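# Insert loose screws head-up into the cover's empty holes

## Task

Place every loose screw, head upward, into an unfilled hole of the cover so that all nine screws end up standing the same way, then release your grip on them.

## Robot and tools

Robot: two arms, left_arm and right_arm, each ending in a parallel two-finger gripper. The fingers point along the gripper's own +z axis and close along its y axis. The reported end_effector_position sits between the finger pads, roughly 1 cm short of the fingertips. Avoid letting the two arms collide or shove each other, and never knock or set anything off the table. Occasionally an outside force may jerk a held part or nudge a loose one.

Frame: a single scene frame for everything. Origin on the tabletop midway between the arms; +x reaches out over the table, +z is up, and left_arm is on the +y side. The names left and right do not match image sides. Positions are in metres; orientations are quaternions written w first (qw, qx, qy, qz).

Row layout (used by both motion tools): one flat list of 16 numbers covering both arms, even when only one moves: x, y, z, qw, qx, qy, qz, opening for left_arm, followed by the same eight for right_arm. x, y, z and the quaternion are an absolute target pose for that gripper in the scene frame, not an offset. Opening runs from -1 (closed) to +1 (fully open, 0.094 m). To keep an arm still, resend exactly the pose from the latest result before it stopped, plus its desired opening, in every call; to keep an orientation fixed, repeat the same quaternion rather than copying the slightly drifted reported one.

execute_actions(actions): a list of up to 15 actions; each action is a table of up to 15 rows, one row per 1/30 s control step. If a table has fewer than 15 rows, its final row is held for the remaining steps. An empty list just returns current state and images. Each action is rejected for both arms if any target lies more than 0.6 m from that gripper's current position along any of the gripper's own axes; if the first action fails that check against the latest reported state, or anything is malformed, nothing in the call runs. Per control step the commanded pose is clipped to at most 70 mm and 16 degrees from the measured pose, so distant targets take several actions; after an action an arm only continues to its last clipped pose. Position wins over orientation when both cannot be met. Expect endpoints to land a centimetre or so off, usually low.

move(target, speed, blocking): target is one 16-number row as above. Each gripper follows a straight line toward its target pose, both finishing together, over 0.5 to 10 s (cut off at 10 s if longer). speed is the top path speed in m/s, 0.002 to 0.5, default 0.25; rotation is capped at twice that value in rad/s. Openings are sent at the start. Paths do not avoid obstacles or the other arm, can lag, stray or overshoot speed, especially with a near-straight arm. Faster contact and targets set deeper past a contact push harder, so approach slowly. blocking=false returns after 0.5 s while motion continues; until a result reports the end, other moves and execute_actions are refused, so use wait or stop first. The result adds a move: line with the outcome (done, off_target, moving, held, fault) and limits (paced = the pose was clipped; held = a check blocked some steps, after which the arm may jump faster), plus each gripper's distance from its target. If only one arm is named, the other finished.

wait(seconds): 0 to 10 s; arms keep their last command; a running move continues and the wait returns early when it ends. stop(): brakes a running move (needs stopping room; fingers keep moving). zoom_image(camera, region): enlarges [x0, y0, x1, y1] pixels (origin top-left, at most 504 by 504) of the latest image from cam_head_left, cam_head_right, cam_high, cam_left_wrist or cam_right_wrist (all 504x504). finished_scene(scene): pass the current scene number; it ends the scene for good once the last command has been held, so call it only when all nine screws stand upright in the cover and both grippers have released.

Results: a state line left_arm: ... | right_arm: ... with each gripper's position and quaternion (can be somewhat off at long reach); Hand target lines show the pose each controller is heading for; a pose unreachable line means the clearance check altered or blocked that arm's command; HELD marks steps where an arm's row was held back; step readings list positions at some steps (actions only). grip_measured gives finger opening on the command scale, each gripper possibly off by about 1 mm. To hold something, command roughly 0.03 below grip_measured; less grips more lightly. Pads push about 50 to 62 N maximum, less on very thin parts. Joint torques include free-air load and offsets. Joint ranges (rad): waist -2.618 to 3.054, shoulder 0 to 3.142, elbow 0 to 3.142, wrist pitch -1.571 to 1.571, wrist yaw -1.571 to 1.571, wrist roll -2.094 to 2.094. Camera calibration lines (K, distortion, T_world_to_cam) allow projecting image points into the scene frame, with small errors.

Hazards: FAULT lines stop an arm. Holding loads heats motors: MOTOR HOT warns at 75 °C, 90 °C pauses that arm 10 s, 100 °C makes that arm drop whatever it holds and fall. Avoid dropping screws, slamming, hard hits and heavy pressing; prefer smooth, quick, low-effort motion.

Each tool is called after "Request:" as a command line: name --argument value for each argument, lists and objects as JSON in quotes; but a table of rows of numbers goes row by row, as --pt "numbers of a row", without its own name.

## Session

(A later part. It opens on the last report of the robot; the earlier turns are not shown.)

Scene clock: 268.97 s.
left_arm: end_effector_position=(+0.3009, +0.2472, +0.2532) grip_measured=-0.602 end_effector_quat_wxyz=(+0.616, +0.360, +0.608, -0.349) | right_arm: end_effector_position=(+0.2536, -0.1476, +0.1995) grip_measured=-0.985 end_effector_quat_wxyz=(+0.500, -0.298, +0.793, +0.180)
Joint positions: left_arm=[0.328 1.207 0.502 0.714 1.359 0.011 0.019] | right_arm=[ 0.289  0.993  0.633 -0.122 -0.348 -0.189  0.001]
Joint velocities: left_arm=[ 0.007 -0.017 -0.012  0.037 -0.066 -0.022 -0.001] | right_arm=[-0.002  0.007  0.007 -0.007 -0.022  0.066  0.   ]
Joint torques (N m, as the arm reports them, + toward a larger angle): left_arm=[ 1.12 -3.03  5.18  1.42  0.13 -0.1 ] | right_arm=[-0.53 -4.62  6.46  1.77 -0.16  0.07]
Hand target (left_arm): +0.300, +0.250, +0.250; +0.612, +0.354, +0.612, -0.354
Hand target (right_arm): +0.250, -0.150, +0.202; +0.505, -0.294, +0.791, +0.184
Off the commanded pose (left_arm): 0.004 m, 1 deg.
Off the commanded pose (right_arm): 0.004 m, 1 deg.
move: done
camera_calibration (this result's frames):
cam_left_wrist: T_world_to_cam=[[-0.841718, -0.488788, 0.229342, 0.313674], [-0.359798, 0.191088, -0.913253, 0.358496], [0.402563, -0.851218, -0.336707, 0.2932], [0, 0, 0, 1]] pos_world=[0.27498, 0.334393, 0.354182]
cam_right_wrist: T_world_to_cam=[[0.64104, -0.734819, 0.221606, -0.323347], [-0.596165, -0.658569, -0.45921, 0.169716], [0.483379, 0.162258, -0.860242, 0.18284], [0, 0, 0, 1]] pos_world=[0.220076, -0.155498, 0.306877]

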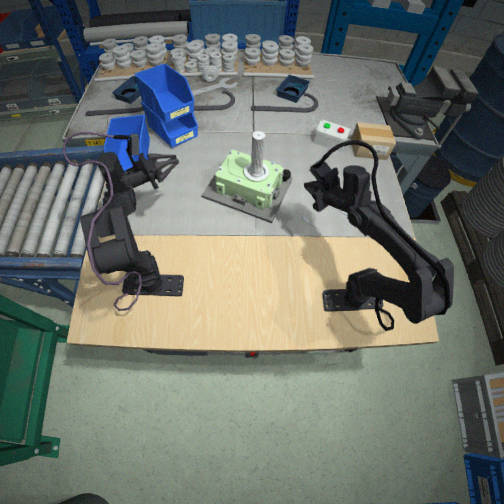

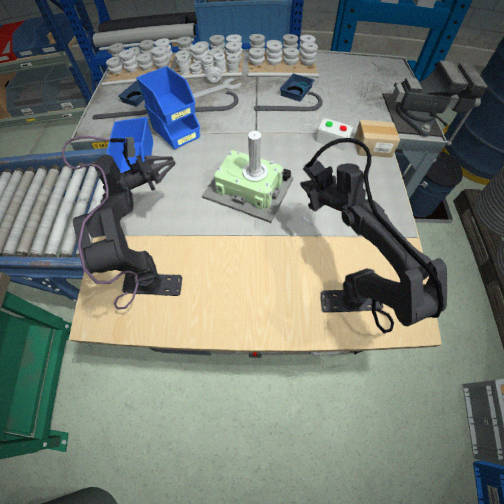

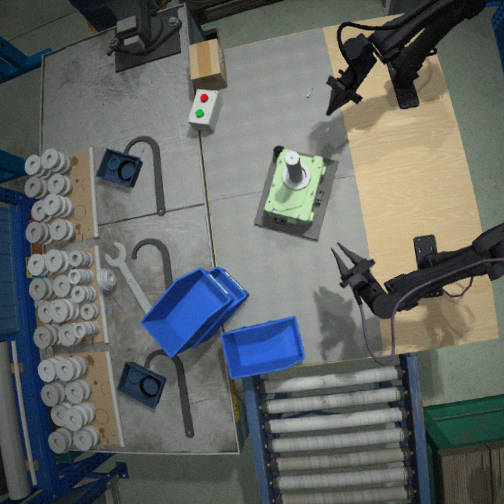

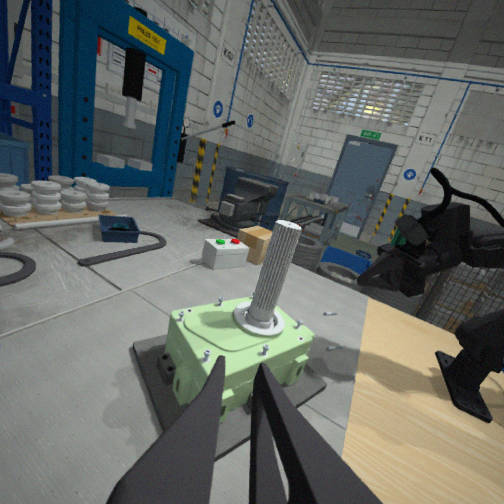

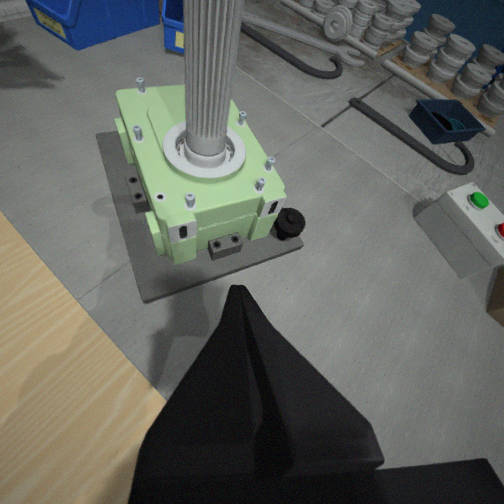

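Request:
move --target '[0.3,0.25,0.25,0.612,0.354,0.612,-0.354,-0.6,0.26,-0.192,0.05,0,-0.342,0.94,0,-0.5]' --speed 0.15

Request:
move --target '[0.3,0.25,0.25,0.612,0.354,0.612,-0.354,-0.6,0.26,-0.192,0.004,0,-0.342,0.94,0,-0.5]' --speed 0.03

Scene clock: 273.27 s.
left_arm: end_effector_position=(+0.3009, +0.2472, +0.2532) grip_measured=-0.602 end_effector_quat_wxyz=(+0.616, +0.360, +0.608, -0.349) | right_arm: end_effector_position=(+0.2586, -0.1947, +0.0488) grip_measured=-0.501 end_effector_quat_wxyz=(+0.004, -0.336, +0.942, +0.006)
Joint positions: left_arm=[0.328 1.207 0.502 0.714 1.359 0.011 0.019] | right_arm=[ 0.327  1.822  1.271 -1.012 -0.011 -0.33   0.023]
Joint velocities: left_arm=[ 0.017  0.007  0.022 -0.022 -0.037 -0.095  0.001] | right_arm=[ 0.002  0.012 -0.012 -0.037  0.037  0.066 -0.001]
Joint torques (N m, as the arm reports them, + toward a larger angle): left_arm=[ 1.13 -3.03  5.17  1.43  0.13 -0.1 ] | right_arm=[ 0.62 -8.    7.79  0.22  0.04  0.04]
Hand target (left_arm): +0.300, +0.250, +0.250; +0.612, +0.354, +0.612, -0.354
Hand target (right_arm): +0.260, -0.192, +0.049; -0.000, -0.338, +0.941, +0.003
Off the commanded pose (left_arm): 0.004 m, 1 deg.
Off the commanded pose (right_arm): 0.003 m, 1 deg.
move: done
camera_calibration (this result's frames):
cam_left_wrist: T_world_to_cam=[[-0.841718, -0.488788, 0.229342, 0.313674], [-0.359798, 0.191088, -0.913253, 0.358496], [0.402563, -0.851218, -0.336707, 0.2932], [0, 0, 0, 1]] pos_world=[0.27498, 0.334393, 0.354182]
cam_right_wrist: T_world_to_cam=[[0.767394, -0.636172, 0.0799521, -0.334283], [-0.553416, -0.594218, 0.58364, 0.0229945], [-0.323786, -0.492129, -0.808067, 0.137173], [0, 0, 0, 1]] pos_world=[0.313667, -0.131491, 0.124151]

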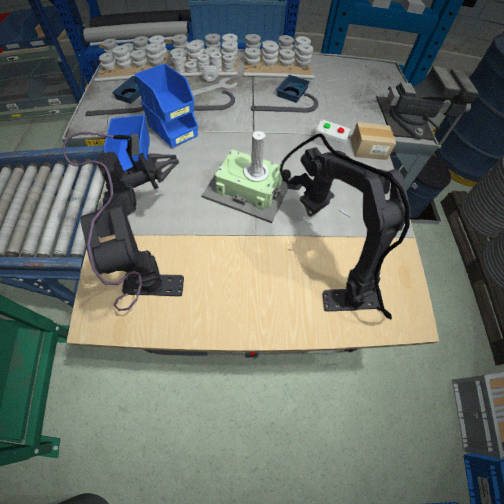

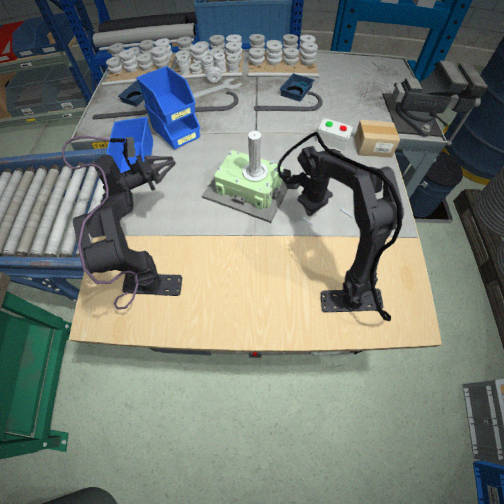

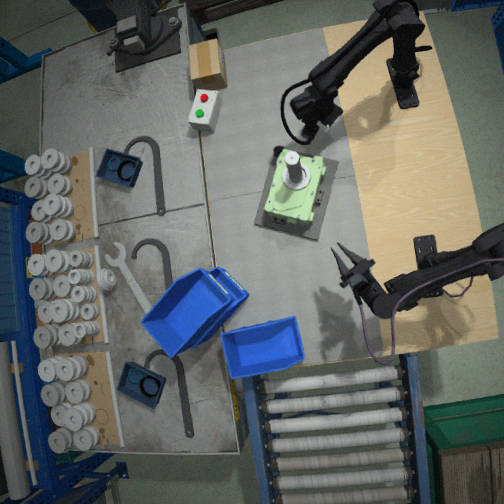

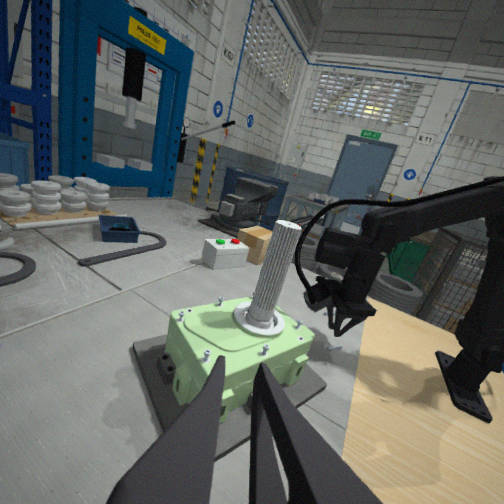

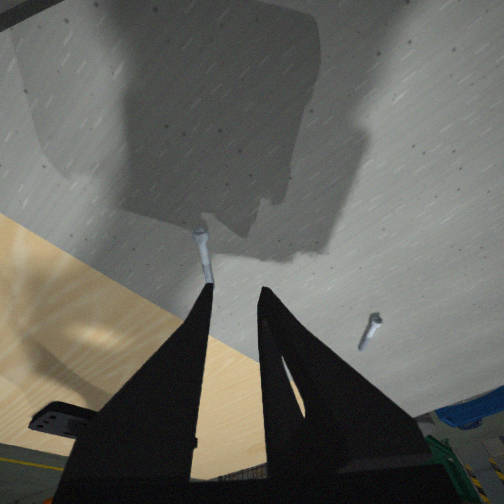

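Scene clock: 275.00 s.
left_arm: end_effector_position=(+0.3009, +0.2472, +0.2532) grip_measured=-0.602 end_effector_quat_wxyz=(+0.616, +0.360, +0.608, -0.349) | right_arm: end_effector_position=(+0.2645, -0.1939, +0.0155) grip_measured=-0.501 end_effector_quat_wxyz=(+0.011, -0.336, +0.942, +0.002)
Joint positions: left_arm=[0.328 1.207 0.502 0.714 1.359 0.011 0.019] | right_arm=[ 0.327  1.876  1.2   -0.873 -0.005 -0.33   0.023]
Joint velocities: left_arm=[ 0.002  0.007 -0.002  0.051 -0.037 -0.007  0.   ] | right_arm=[ 0.007  0.012  0.007  0.066 -0.022 -0.095 -0.001]
Joint torques (N m, as the arm reports them, + toward a larger angle): left_arm=[ 1.14 -3.03  5.17  1.42  0.13 -0.1 ] | right_arm=[ 0.82 -7.81  4.5   0.52  0.06 -0.01]
Hand target (left_arm): +0.300, +0.250, +0.250; +0.612, +0.354, +0.612, -0.354
Hand target (right_arm): +0.260, -0.192, +0.004; -0.000, -0.342, +0.940, +0.000
Off the commanded pose (left_arm): 0.004 m, 1 deg.
Off the commanded pose (right_arm): 0.012 m, 1 deg.
move: off_target (right_arm)
camera_calibration (this result's frames):
cam_left_wrist: T_world_to_cam=[[-0.841718, -0.488788, 0.229342, 0.313674], [-0.359798, 0.191088, -0.913253, 0.358496], [0.402563, -0.851218, -0.336707, 0.2932], [0, 0, 0, 1]] pos_world=[0.27498, 0.334393, 0.354182]
cam_right_wrist: T_world_to_cam=[[0.765771, -0.636396, 0.0927067, -0.335406], [-0.562549, -0.592986, 0.576113, 0.0490095], [-0.311662, -0.493322, -0.812096, 0.109228], [0, 0, 0, 1]] pos_world=[0.318457, -0.130504, 0.0915631]

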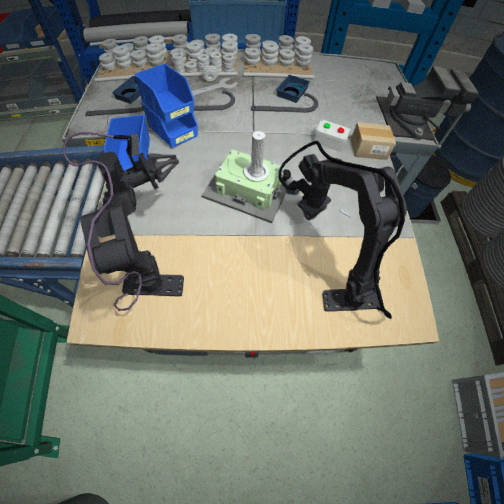

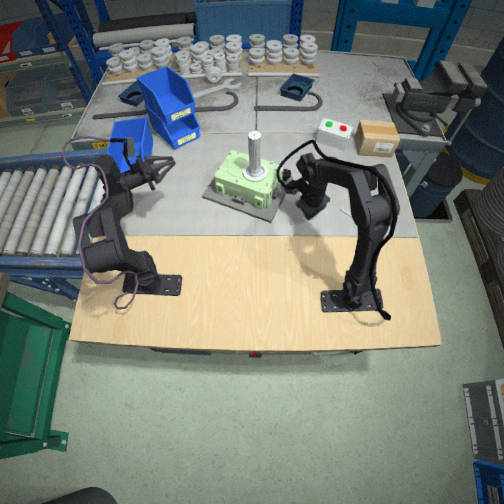

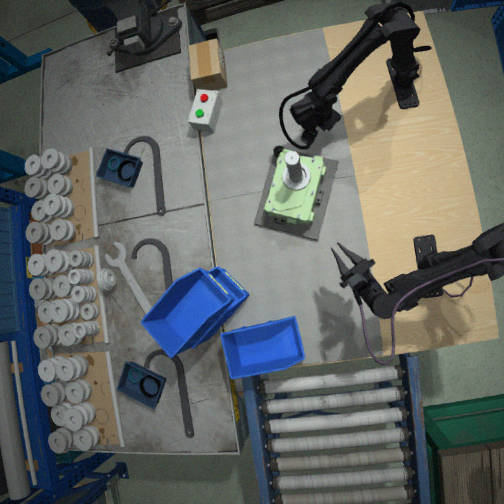

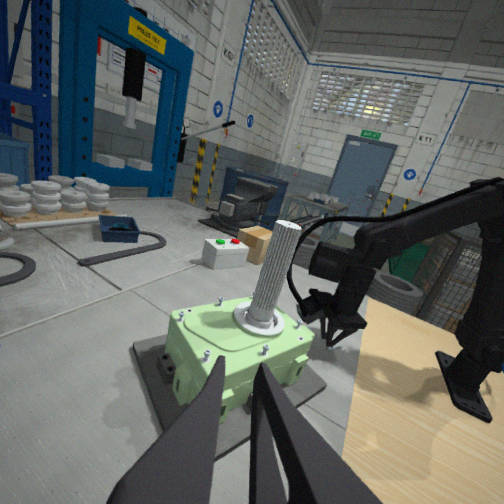

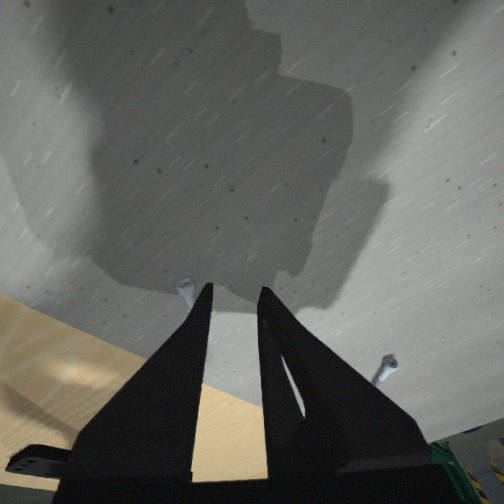

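Request:
move --target '[0.3,0.25,0.25,0.612,0.354,0.612,-0.354,-0.6,0.26,-0.192,0.04,0,-0.342,0.94,0,-0.5]' --speed 0.05

Request:
move --target '[0.3,0.25,0.25,0.612,0.354,0.612,-0.354,-0.6,0.244,-0.18,0.04,0,-0.423,0.906,0,-0.5]' --speed 0.05

Request:
move --target '[0.3,0.25,0.25,0.612,0.354,0.612,-0.354,-0.6,0.244,-0.18,0.005,0,-0.423,0.906,0,-0.5]' --speed 0.03

Scene clock: 276.20 s.
left_arm: end_effector_position=(+0.3009, +0.2472, +0.2532) grip_measured=-0.602 end_effector_quat_wxyz=(+0.616, +0.360, +0.608, -0.349) | right_arm: end_effector_position=(+0.2546, -0.1976, +0.0259) grip_measured=-0.501 end_effector_quat_wxyz=(-0.020, -0.336, +0.942, +0.002)
Joint positions: left_arm=[0.328 1.207 0.502 0.714 1.359 0.011 0.019] | right_arm=[ 0.327  1.876  1.245 -0.978 -0.004 -0.33   0.023]
Joint velocities: left_arm=[-0.007 -0.027  0.007 -0.007 -0.081  0.022  0.001] | right_arm=[ 0.007  0.007  0.002  0.007 -0.037 -0.051 -0.001]
Joint torques (N m, as the arm reports them, + toward a larger angle): left_arm=[ 1.13 -3.02  5.16  1.42  0.12 -0.1 ] | right_arm=[  0.85 -12.24   7.54   0.11   0.04  -0.01]
Hand target (left_arm): +0.300, +0.250, +0.250; +0.612, +0.354, +0.612, -0.354
Hand target (right_arm): +0.260, -0.192, +0.040; -0.000, -0.342, +0.940, +0.000
Off the commanded pose (left_arm): 0.004 m, 1 deg.
Off the commanded pose (right_arm): 0.016 m, 2 deg.
move: off_target (right_arm)
camera_calibration (this result's frames):
cam_left_wrist: T_world_to_cam=[[-0.841718, -0.488788, 0.229342, 0.313674], [-0.359798, 0.191088, -0.913253, 0.358496], [0.402563, -0.851218, -0.336707, 0.2932], [0, 0, 0, 1]] pos_world=[0.27498, 0.334393, 0.354182]
cam_right_wrist: T_world_to_cam=[[0.770185, -0.634727, 0.0627427, -0.331182], [-0.528611, -0.580169, 0.619656, 0.0280095], [-0.356911, -0.510416, -0.782362, 0.120087], [0, 0, 0, 1]] pos_world=[0.312738, -0.132666, 0.0973746]

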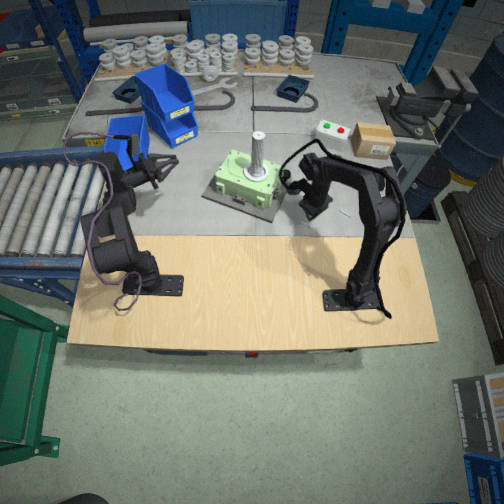

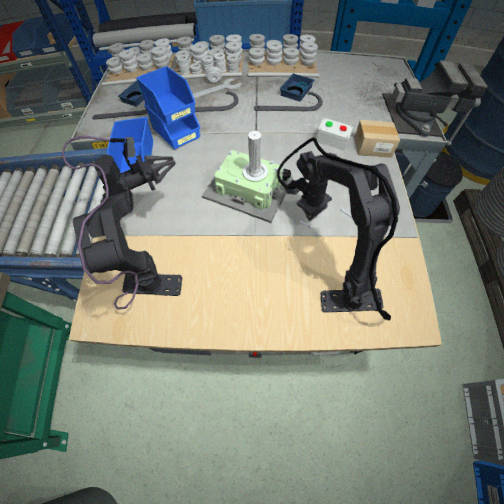

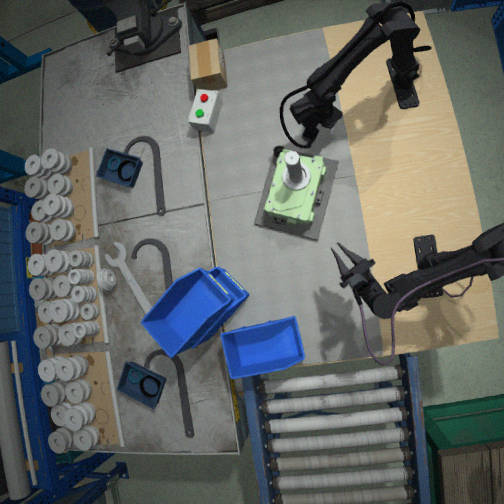

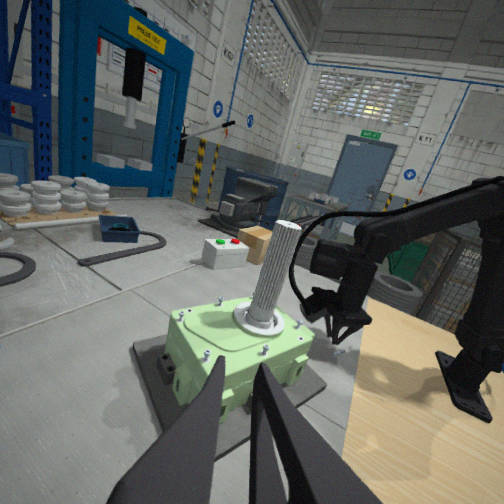

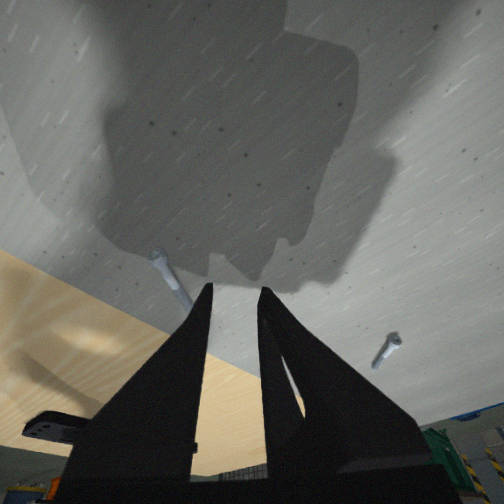

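Scene clock: 278.40 s.
left_arm: end_effector_position=(+0.3009, +0.2472, +0.2532) grip_measured=-0.602 end_effector_quat_wxyz=(+0.616, +0.360, +0.608, -0.349) | right_arm: end_effector_position=(+0.2507, -0.1794, +0.0375) grip_measured=-0.501 end_effector_quat_wxyz=(-0.001, -0.417, +0.909, +0.002)
Joint positions: left_arm=[0.328 1.207 0.502 0.714 1.359 0.011 0.019] | right_arm=[ 0.384  1.838  1.245 -0.978 -0.004 -0.448  0.023]
Joint velocities: left_arm=[ 0.012 -0.002 -0.002 -0.051  0.037 -0.037  0.   ] | right_arm=[ 0.002  0.012  0.002 -0.037 -0.022 -0.022 -0.   ]
Joint torques (N m, as the arm reports them, + toward a larger angle): left_arm=[ 1.12 -3.03  5.19  1.43  0.12 -0.1 ] | right_arm=[  0.56 -11.7    4.23   0.26   0.02  -0.06]
Hand target (left_arm): +0.300, +0.250, +0.250; +0.612, +0.354, +0.612, -0.354
Hand target (right_arm): +0.244, -0.180, +0.040; -0.000, -0.423, +0.906, +0.000
Off the commanded pose (left_arm): 0.004 m, 1 deg.
Off the commanded pose (right_arm): 0.007 m, 1 deg.
move: done
camera_calibration (this result's frames):
cam_left_wrist: T_world_to_cam=[[-0.841718, -0.488788, 0.229342, 0.313674], [-0.359798, 0.191088, -0.913253, 0.358496], [0.402563, -0.851218, -0.336707, 0.2932], [0, 0, 0, 1]] pos_world=[0.27498, 0.334393, 0.354182]
cam_right_wrist: T_world_to_cam=[[0.866182, -0.492908, 0.0822817, -0.316716], [-0.440239, -0.674739, 0.592382, -0.00875033], [-0.236471, -0.549334, -0.801444, 0.10063], [0, 0, 0, 1]] pos_world=[0.294278, -0.106737, 0.111893]

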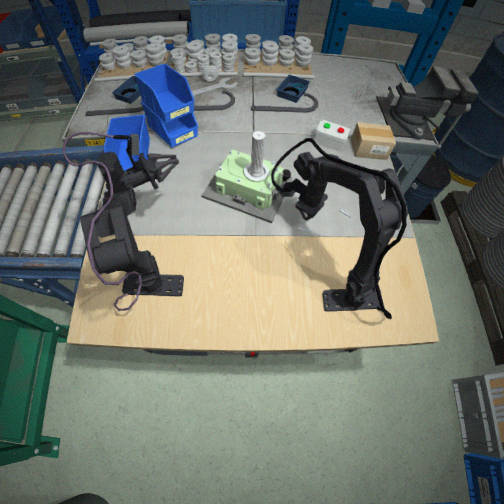

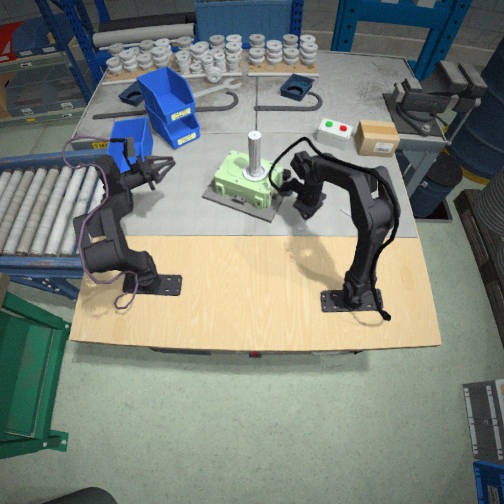

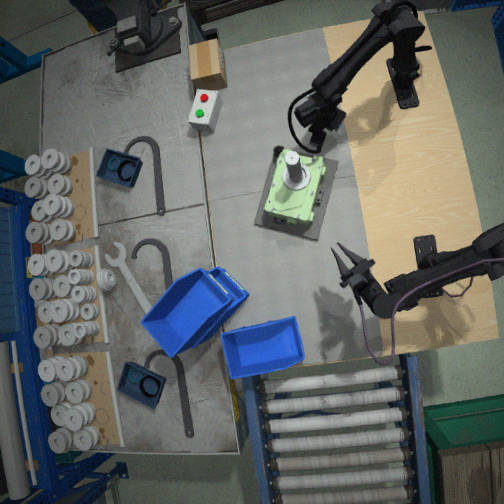

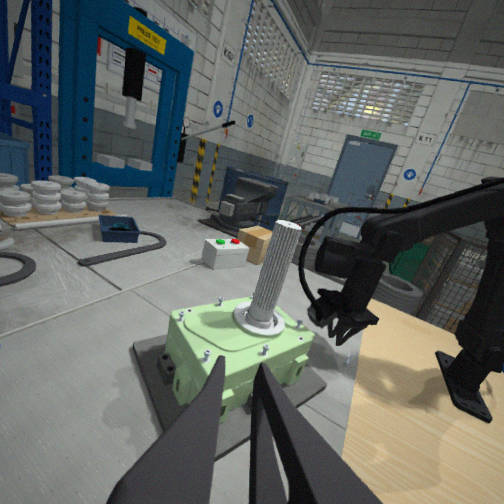

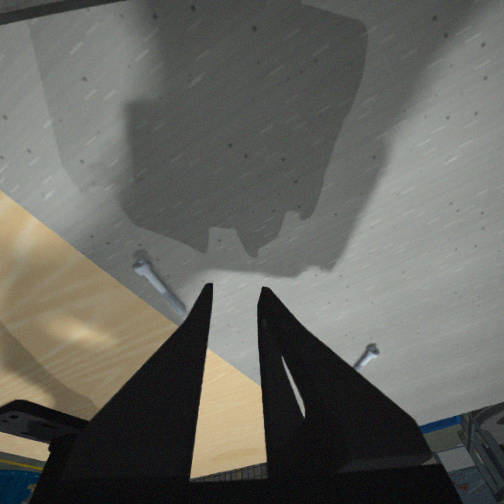

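Scene clock: 279.90 s.
left_arm: end_effector_position=(+0.3009, +0.2472, +0.2532) grip_measured=-0.602 end_effector_quat_wxyz=(+0.616, +0.360, +0.608, -0.349) | right_arm: end_effector_position=(+0.2501, -0.1798, +0.0164) grip_measured=-0.501 end_effector_quat_wxyz=(+0.016, -0.417, +0.909, +0.001)
Joint positions: left_arm=[0.328 1.207 0.502 0.714 1.359 0.011 0.019] | right_arm=[ 0.384  1.838  1.154 -0.854 -0.003 -0.449  0.023]
Joint velocities: left_arm=[-0.007  0.012 -0.002 -0.051  0.022 -0.037  0.   ] | right_arm=[-0.007 -0.037 -0.022  0.037  0.007 -0.037 -0.002]
Joint torques (N m, as the arm reports them, + toward a larger angle): left_arm=[ 1.13 -3.02  5.18  1.42  0.12 -0.1 ] | right_arm=[ 0.58 -7.24  4.67  0.38  0.03 -0.07]
Hand target (left_arm): +0.300, +0.250, +0.250; +0.612, +0.354, +0.612, -0.354
Hand target (right_arm): +0.244, -0.180, +0.005; +0.000, -0.423, +0.906, -0.000
Off the commanded pose (left_arm): 0.004 m, 1 deg.
Off the commanded pose (right_arm): 0.013 m, 2 deg.
move: off_target (right_arm)
camera_calibration (this result's frames):
cam_left_wrist: T_world_to_cam=[[-0.841718, -0.488788, 0.229342, 0.313674], [-0.359798, 0.191088, -0.913253, 0.358496], [0.402563, -0.851218, -0.336707, 0.2932], [0, 0, 0, 1]] pos_world=[0.27498, 0.334393, 0.354182]
cam_right_wrist: T_world_to_cam=[[0.863934, -0.493075, 0.102445, -0.314427], [-0.457134, -0.682466, 0.570323, 0.00634321], [-0.211297, -0.539553, -0.815007, 0.0790381], [0, 0, 0, 1]] pos_world=[0.291244, -0.108062, 0.0930102]

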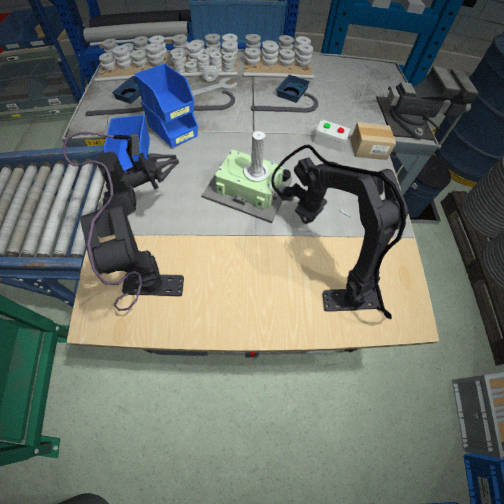

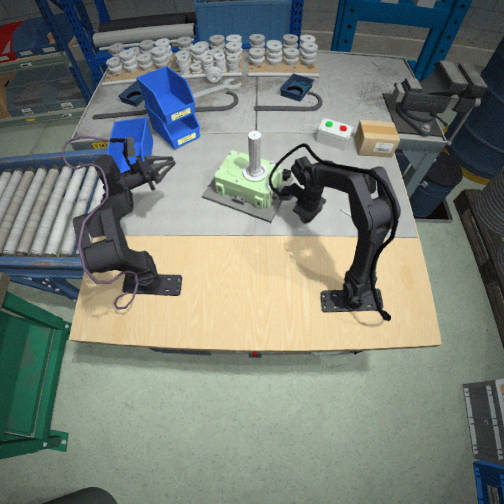

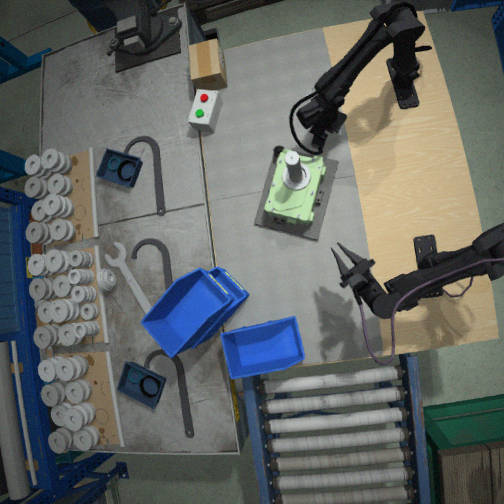

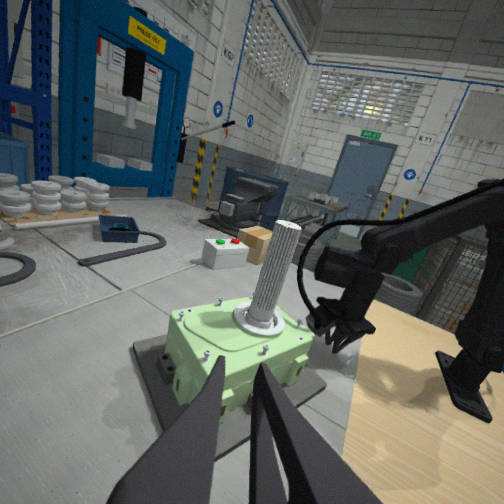

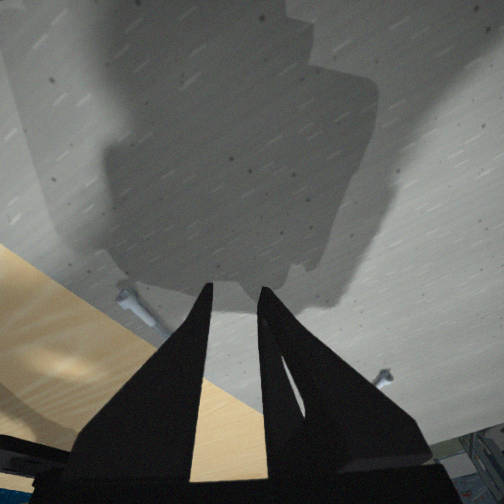

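Request:
move --target '[0.3,0.25,0.25,0.612,0.354,0.612,-0.354,-0.6,0.25,-0.18,0.06,0,-0.423,0.906,0,-0.5]' --speed 0.05

Request:
move --target '[0.3,0.25,0.25,0.612,0.354,0.612,-0.354,-0.6,0.21,-0.162,0.03,0,-0.676,0.737,0,-0.4]' --speed 0.08

Scene clock: 282.93 s.
left_arm: end_effector_position=(+0.3009, +0.2472, +0.2532) grip_measured=-0.602 end_effector_quat_wxyz=(+0.616, +0.360, +0.608, -0.349) | right_arm: end_effector_position=(+0.2444, -0.1823, +0.0455) grip_measured=-0.501 end_effector_quat_wxyz=(-0.020, -0.420, +0.907, +0.002)
Joint positions: left_arm=[0.328 1.207 0.502 0.714 1.359 0.011 0.019] | right_arm=[ 0.384  1.838  1.278 -1.05  -0.003 -0.456  0.023]
Joint velocities: left_arm=[-0.022  0.007  0.017  0.007  0.037 -0.051 -0.001] | right_arm=[ 0.007 -0.007 -0.012 -0.007 -0.007 -0.066  0.   ]
Joint torques (N m, as the arm reports them, + toward a larger angle): left_arm=[ 1.13 -3.02  5.18  1.42  0.12 -0.1 ] | right_arm=[  0.13 -12.08   7.68   0.12   0.03  -0.07]
Hand target (left_arm): +0.300, +0.250, +0.250; +0.612, +0.354, +0.612, -0.354
Hand target (right_arm): +0.250, -0.180, +0.060; -0.000, -0.423, +0.906, +0.000
Off the commanded pose (left_arm): 0.004 m, 1 deg.
Off the commanded pose (right_arm): 0.016 m, 2 deg.
move: off_target (right_arm)
camera_calibration (this result's frames):
cam_left_wrist: T_world_to_cam=[[-0.841718, -0.488788, 0.229342, 0.313674], [-0.359798, 0.191088, -0.913253, 0.358496], [0.402563, -0.851218, -0.336707, 0.2932], [0, 0, 0, 1]] pos_world=[0.27498, 0.334393, 0.354182]
cam_right_wrist: T_world_to_cam=[[0.872613, -0.484789, 0.0593806, -0.312398], [-0.413419, -0.668413, 0.61831, -0.0248115], [-0.260059, -0.564095, -0.783688, 0.10624], [0, 0, 0, 1]] pos_world=[0.289974, -0.108102, 0.117151]

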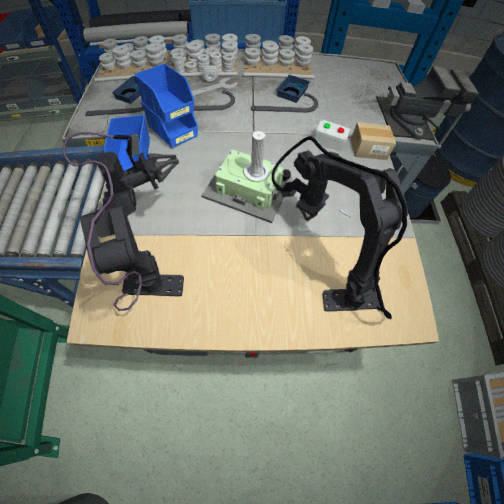

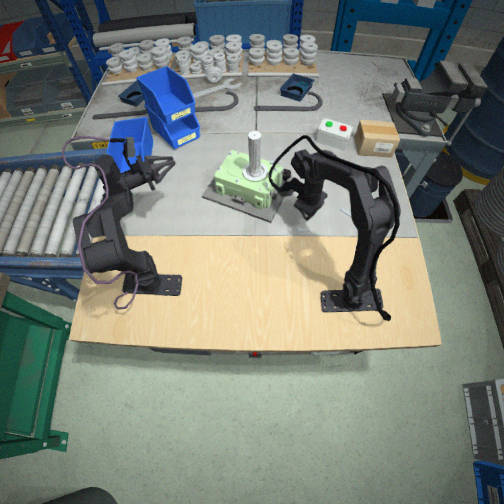

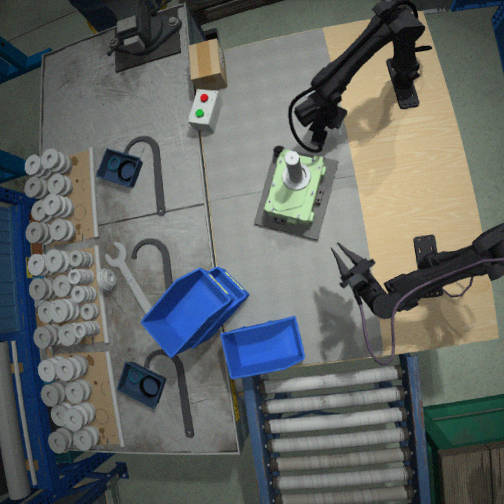

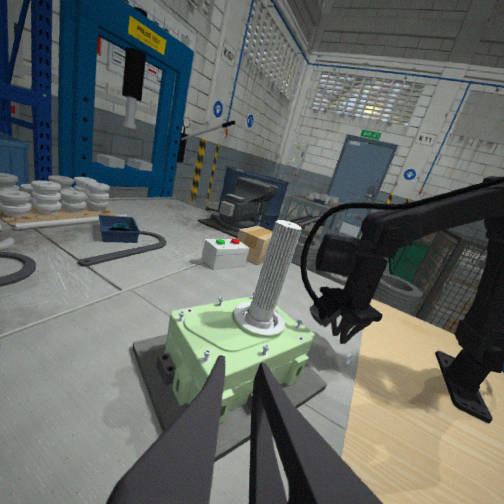

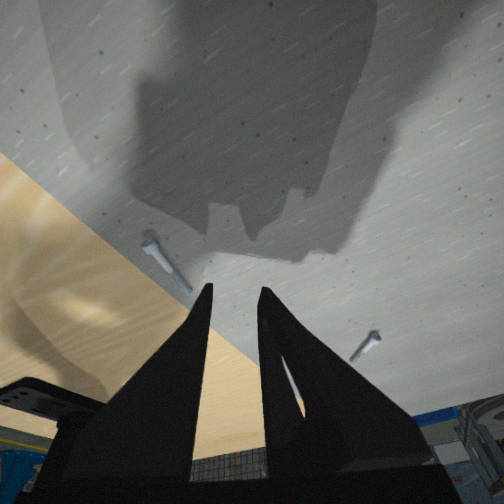

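Scene clock: 287.13 s.
left_arm: end_effector_position=(+0.3009, +0.2472, +0.2532) grip_measured=-0.602 end_effector_quat_wxyz=(+0.616, +0.360, +0.608, -0.349) | right_arm: end_effector_position=(+0.2125, -0.1631, +0.0263) grip_measured=-0.401 end_effector_quat_wxyz=(-0.009, -0.670, +0.742, +0.002)
Joint positions: left_arm=[0.328 1.207 0.502 0.714 1.359 0.011 0.019] | right_arm=[ 0.487  1.775  1.116 -0.931 -0.001 -0.955  0.028]
Joint velocities: left_arm=[-0.007  0.022 -0.002  0.051  0.007  0.022 -0.001] | right_arm=[-0.017 -0.002 -0.012  0.022  0.022  0.007  0.   ]
Joint torques (N m, as the arm reports them, + toward a larger angle): left_arm=[ 1.13 -3.03  5.17  1.43  0.13 -0.1 ] | right_arm=[  0.58 -10.82   4.54   0.32   0.    -0.07]
Hand target (left_arm): +0.300, +0.250, +0.250; +0.612, +0.354, +0.612, -0.354
Hand target (right_arm): +0.210, -0.162, +0.030; -0.001, -0.676, +0.737, +0.000
Off the commanded pose (left_arm): 0.004 m, 1 deg.
Off the commanded pose (right_arm): 0.005 m, 1 deg.
move: done
camera_calibration (this result's frames):
cam_left_wrist: T_world_to_cam=[[-0.841718, -0.488788, 0.229342, 0.313674], [-0.359798, 0.191088, -0.913253, 0.358496], [0.402563, -0.851218, -0.336707, 0.2932], [0, 0, 0, 1]] pos_world=[0.27498, 0.334393, 0.354182]
cam_right_wrist: T_world_to_cam=[[0.993281, 0.0929018, 0.0690031, -0.205828], [0.0331459, -0.799678, 0.599514, -0.129124], [0.110876, -0.593199, -0.797384, 0.0105004], [0, 0, 0, 1]] pos_world=[0.207561, -0.0779069, 0.0999872]

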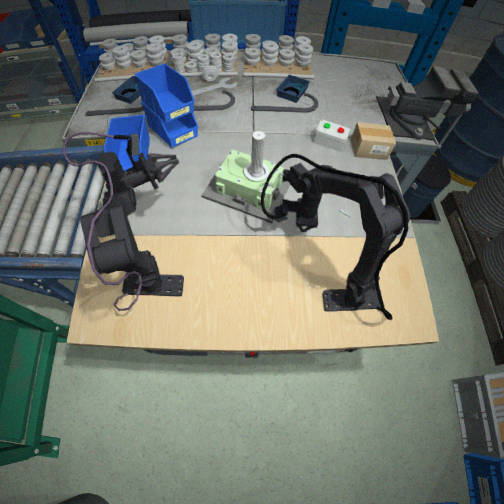

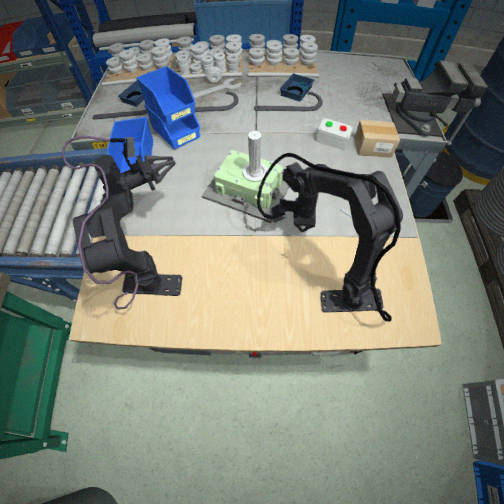

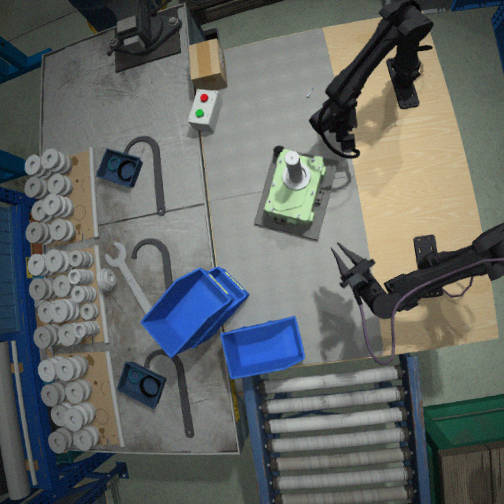

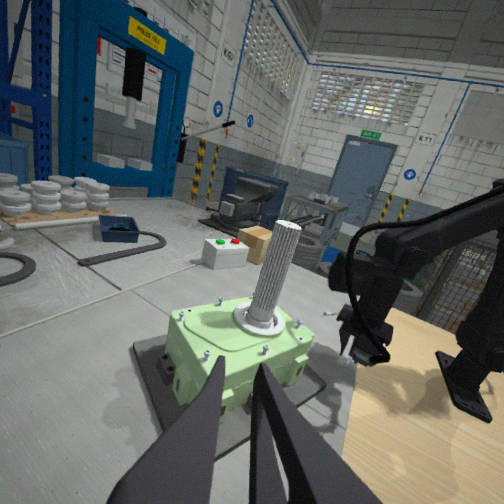

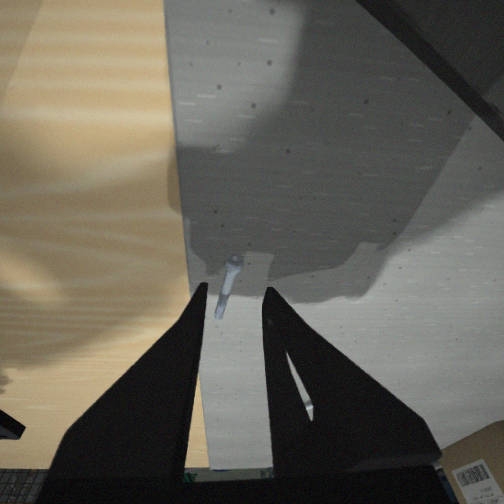

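Heading ~75.

Request:
move --target '[0.3,0.25,0.25,0.612,0.354,0.612,-0.354,-0.6,0.205,-0.163,0.003,0,-0.609,0.793,0,-0.4]' --speed 0.03

Scene clock: 290.17 s.
left_arm: end_effector_position=(+0.3009, +0.2472, +0.2532) grip_measured=-0.602 end_effector_quat_wxyz=(+0.616, +0.360, +0.608, -0.349) | right_arm: end_effector_position=(+0.2117, -0.1633, +0.0144) grip_measured=-0.401 end_effector_quat_wxyz=(+0.005, -0.608, +0.794, -0.001)
Joint positions: left_arm=[0.328 1.207 0.502 0.714 1.359 0.011 0.019] | right_arm=[ 0.489  1.767  1.054 -0.849  0.001 -0.792  0.028]
Joint velocities: left_arm=[ 0.012 -0.017  0.002 -0.037 -0.154 -0.051  0.   ] | right_arm=[-0.007 -0.027  0.007 -0.022 -0.037 -0.007  0.001]
Joint torques (N m, as the arm reports them, + toward a larger angle): left_arm=[ 1.1  -3.02  5.15  1.43  0.13 -0.1 ] | right_arm=[ 0.74 -7.69  2.66  0.67 -0.01  0.08]
Hand target (left_arm): +0.300, +0.250, +0.250; +0.612, +0.354, +0.612, -0.354
Hand target (right_arm): +0.205, -0.163, +0.004; -0.000, -0.609, +0.793, +0.000
Off the commanded pose (left_arm): 0.004 m, 1 deg.
Off the commanded pose (right_arm): 0.013 m, 1 deg.
move: off_target (right_arm)
camera_calibration (this result's frames):
cam_left_wrist: T_world_to_cam=[[-0.841718, -0.488788, 0.229342, 0.313674], [-0.359798, 0.191088, -0.913253, 0.358496], [0.402563, -0.851218, -0.336707, 0.2932], [0, 0, 0, 1]] pos_world=[0.27498, 0.334393, 0.354182]
cam_right_wrist: T_world_to_cam=[[0.993146, -0.0682974, 0.0948459, -0.230769], [-0.111302, -0.800309, 0.589166, -0.0915603], [0.0356676, -0.595685, -0.802426, 0.0165837], [0, 0, 0, 1]] pos_world=[0.218405, -0.0791588, 0.0891389]

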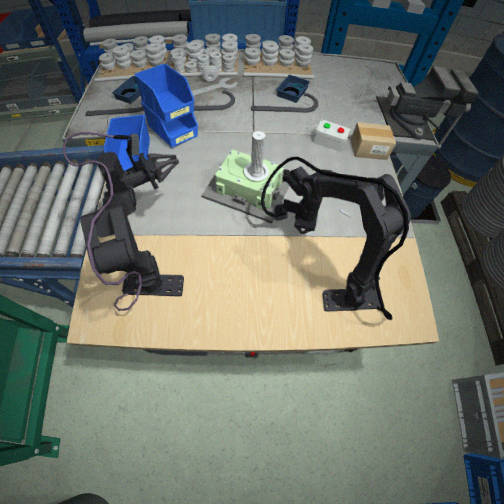

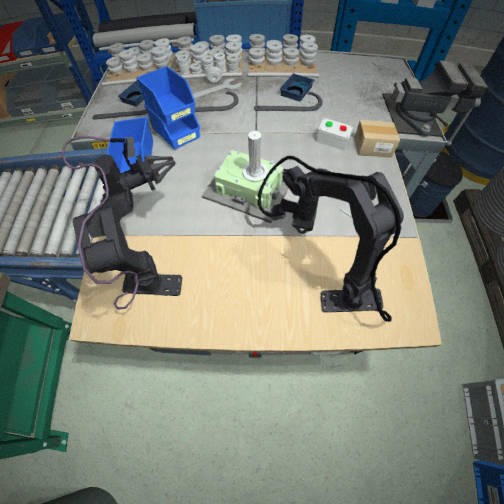

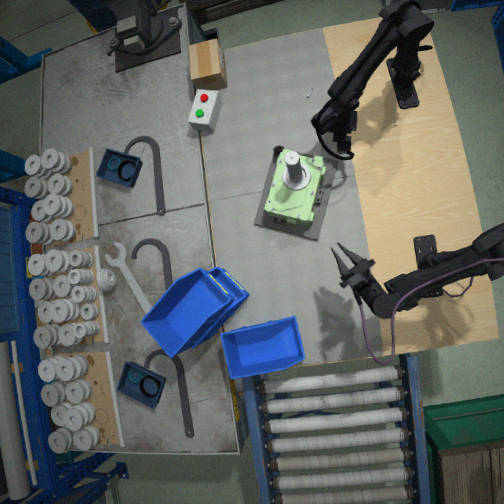

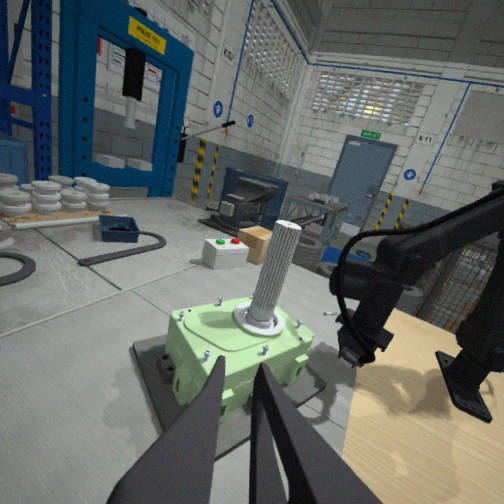

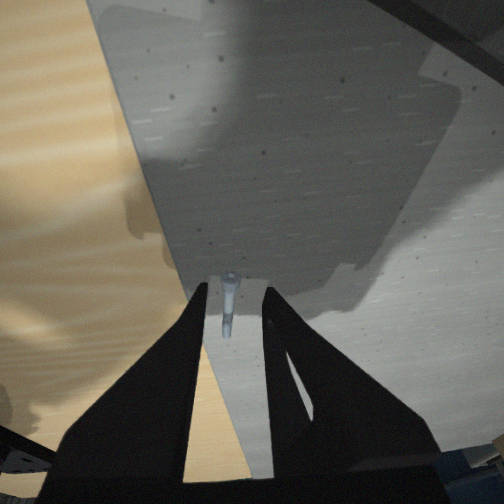

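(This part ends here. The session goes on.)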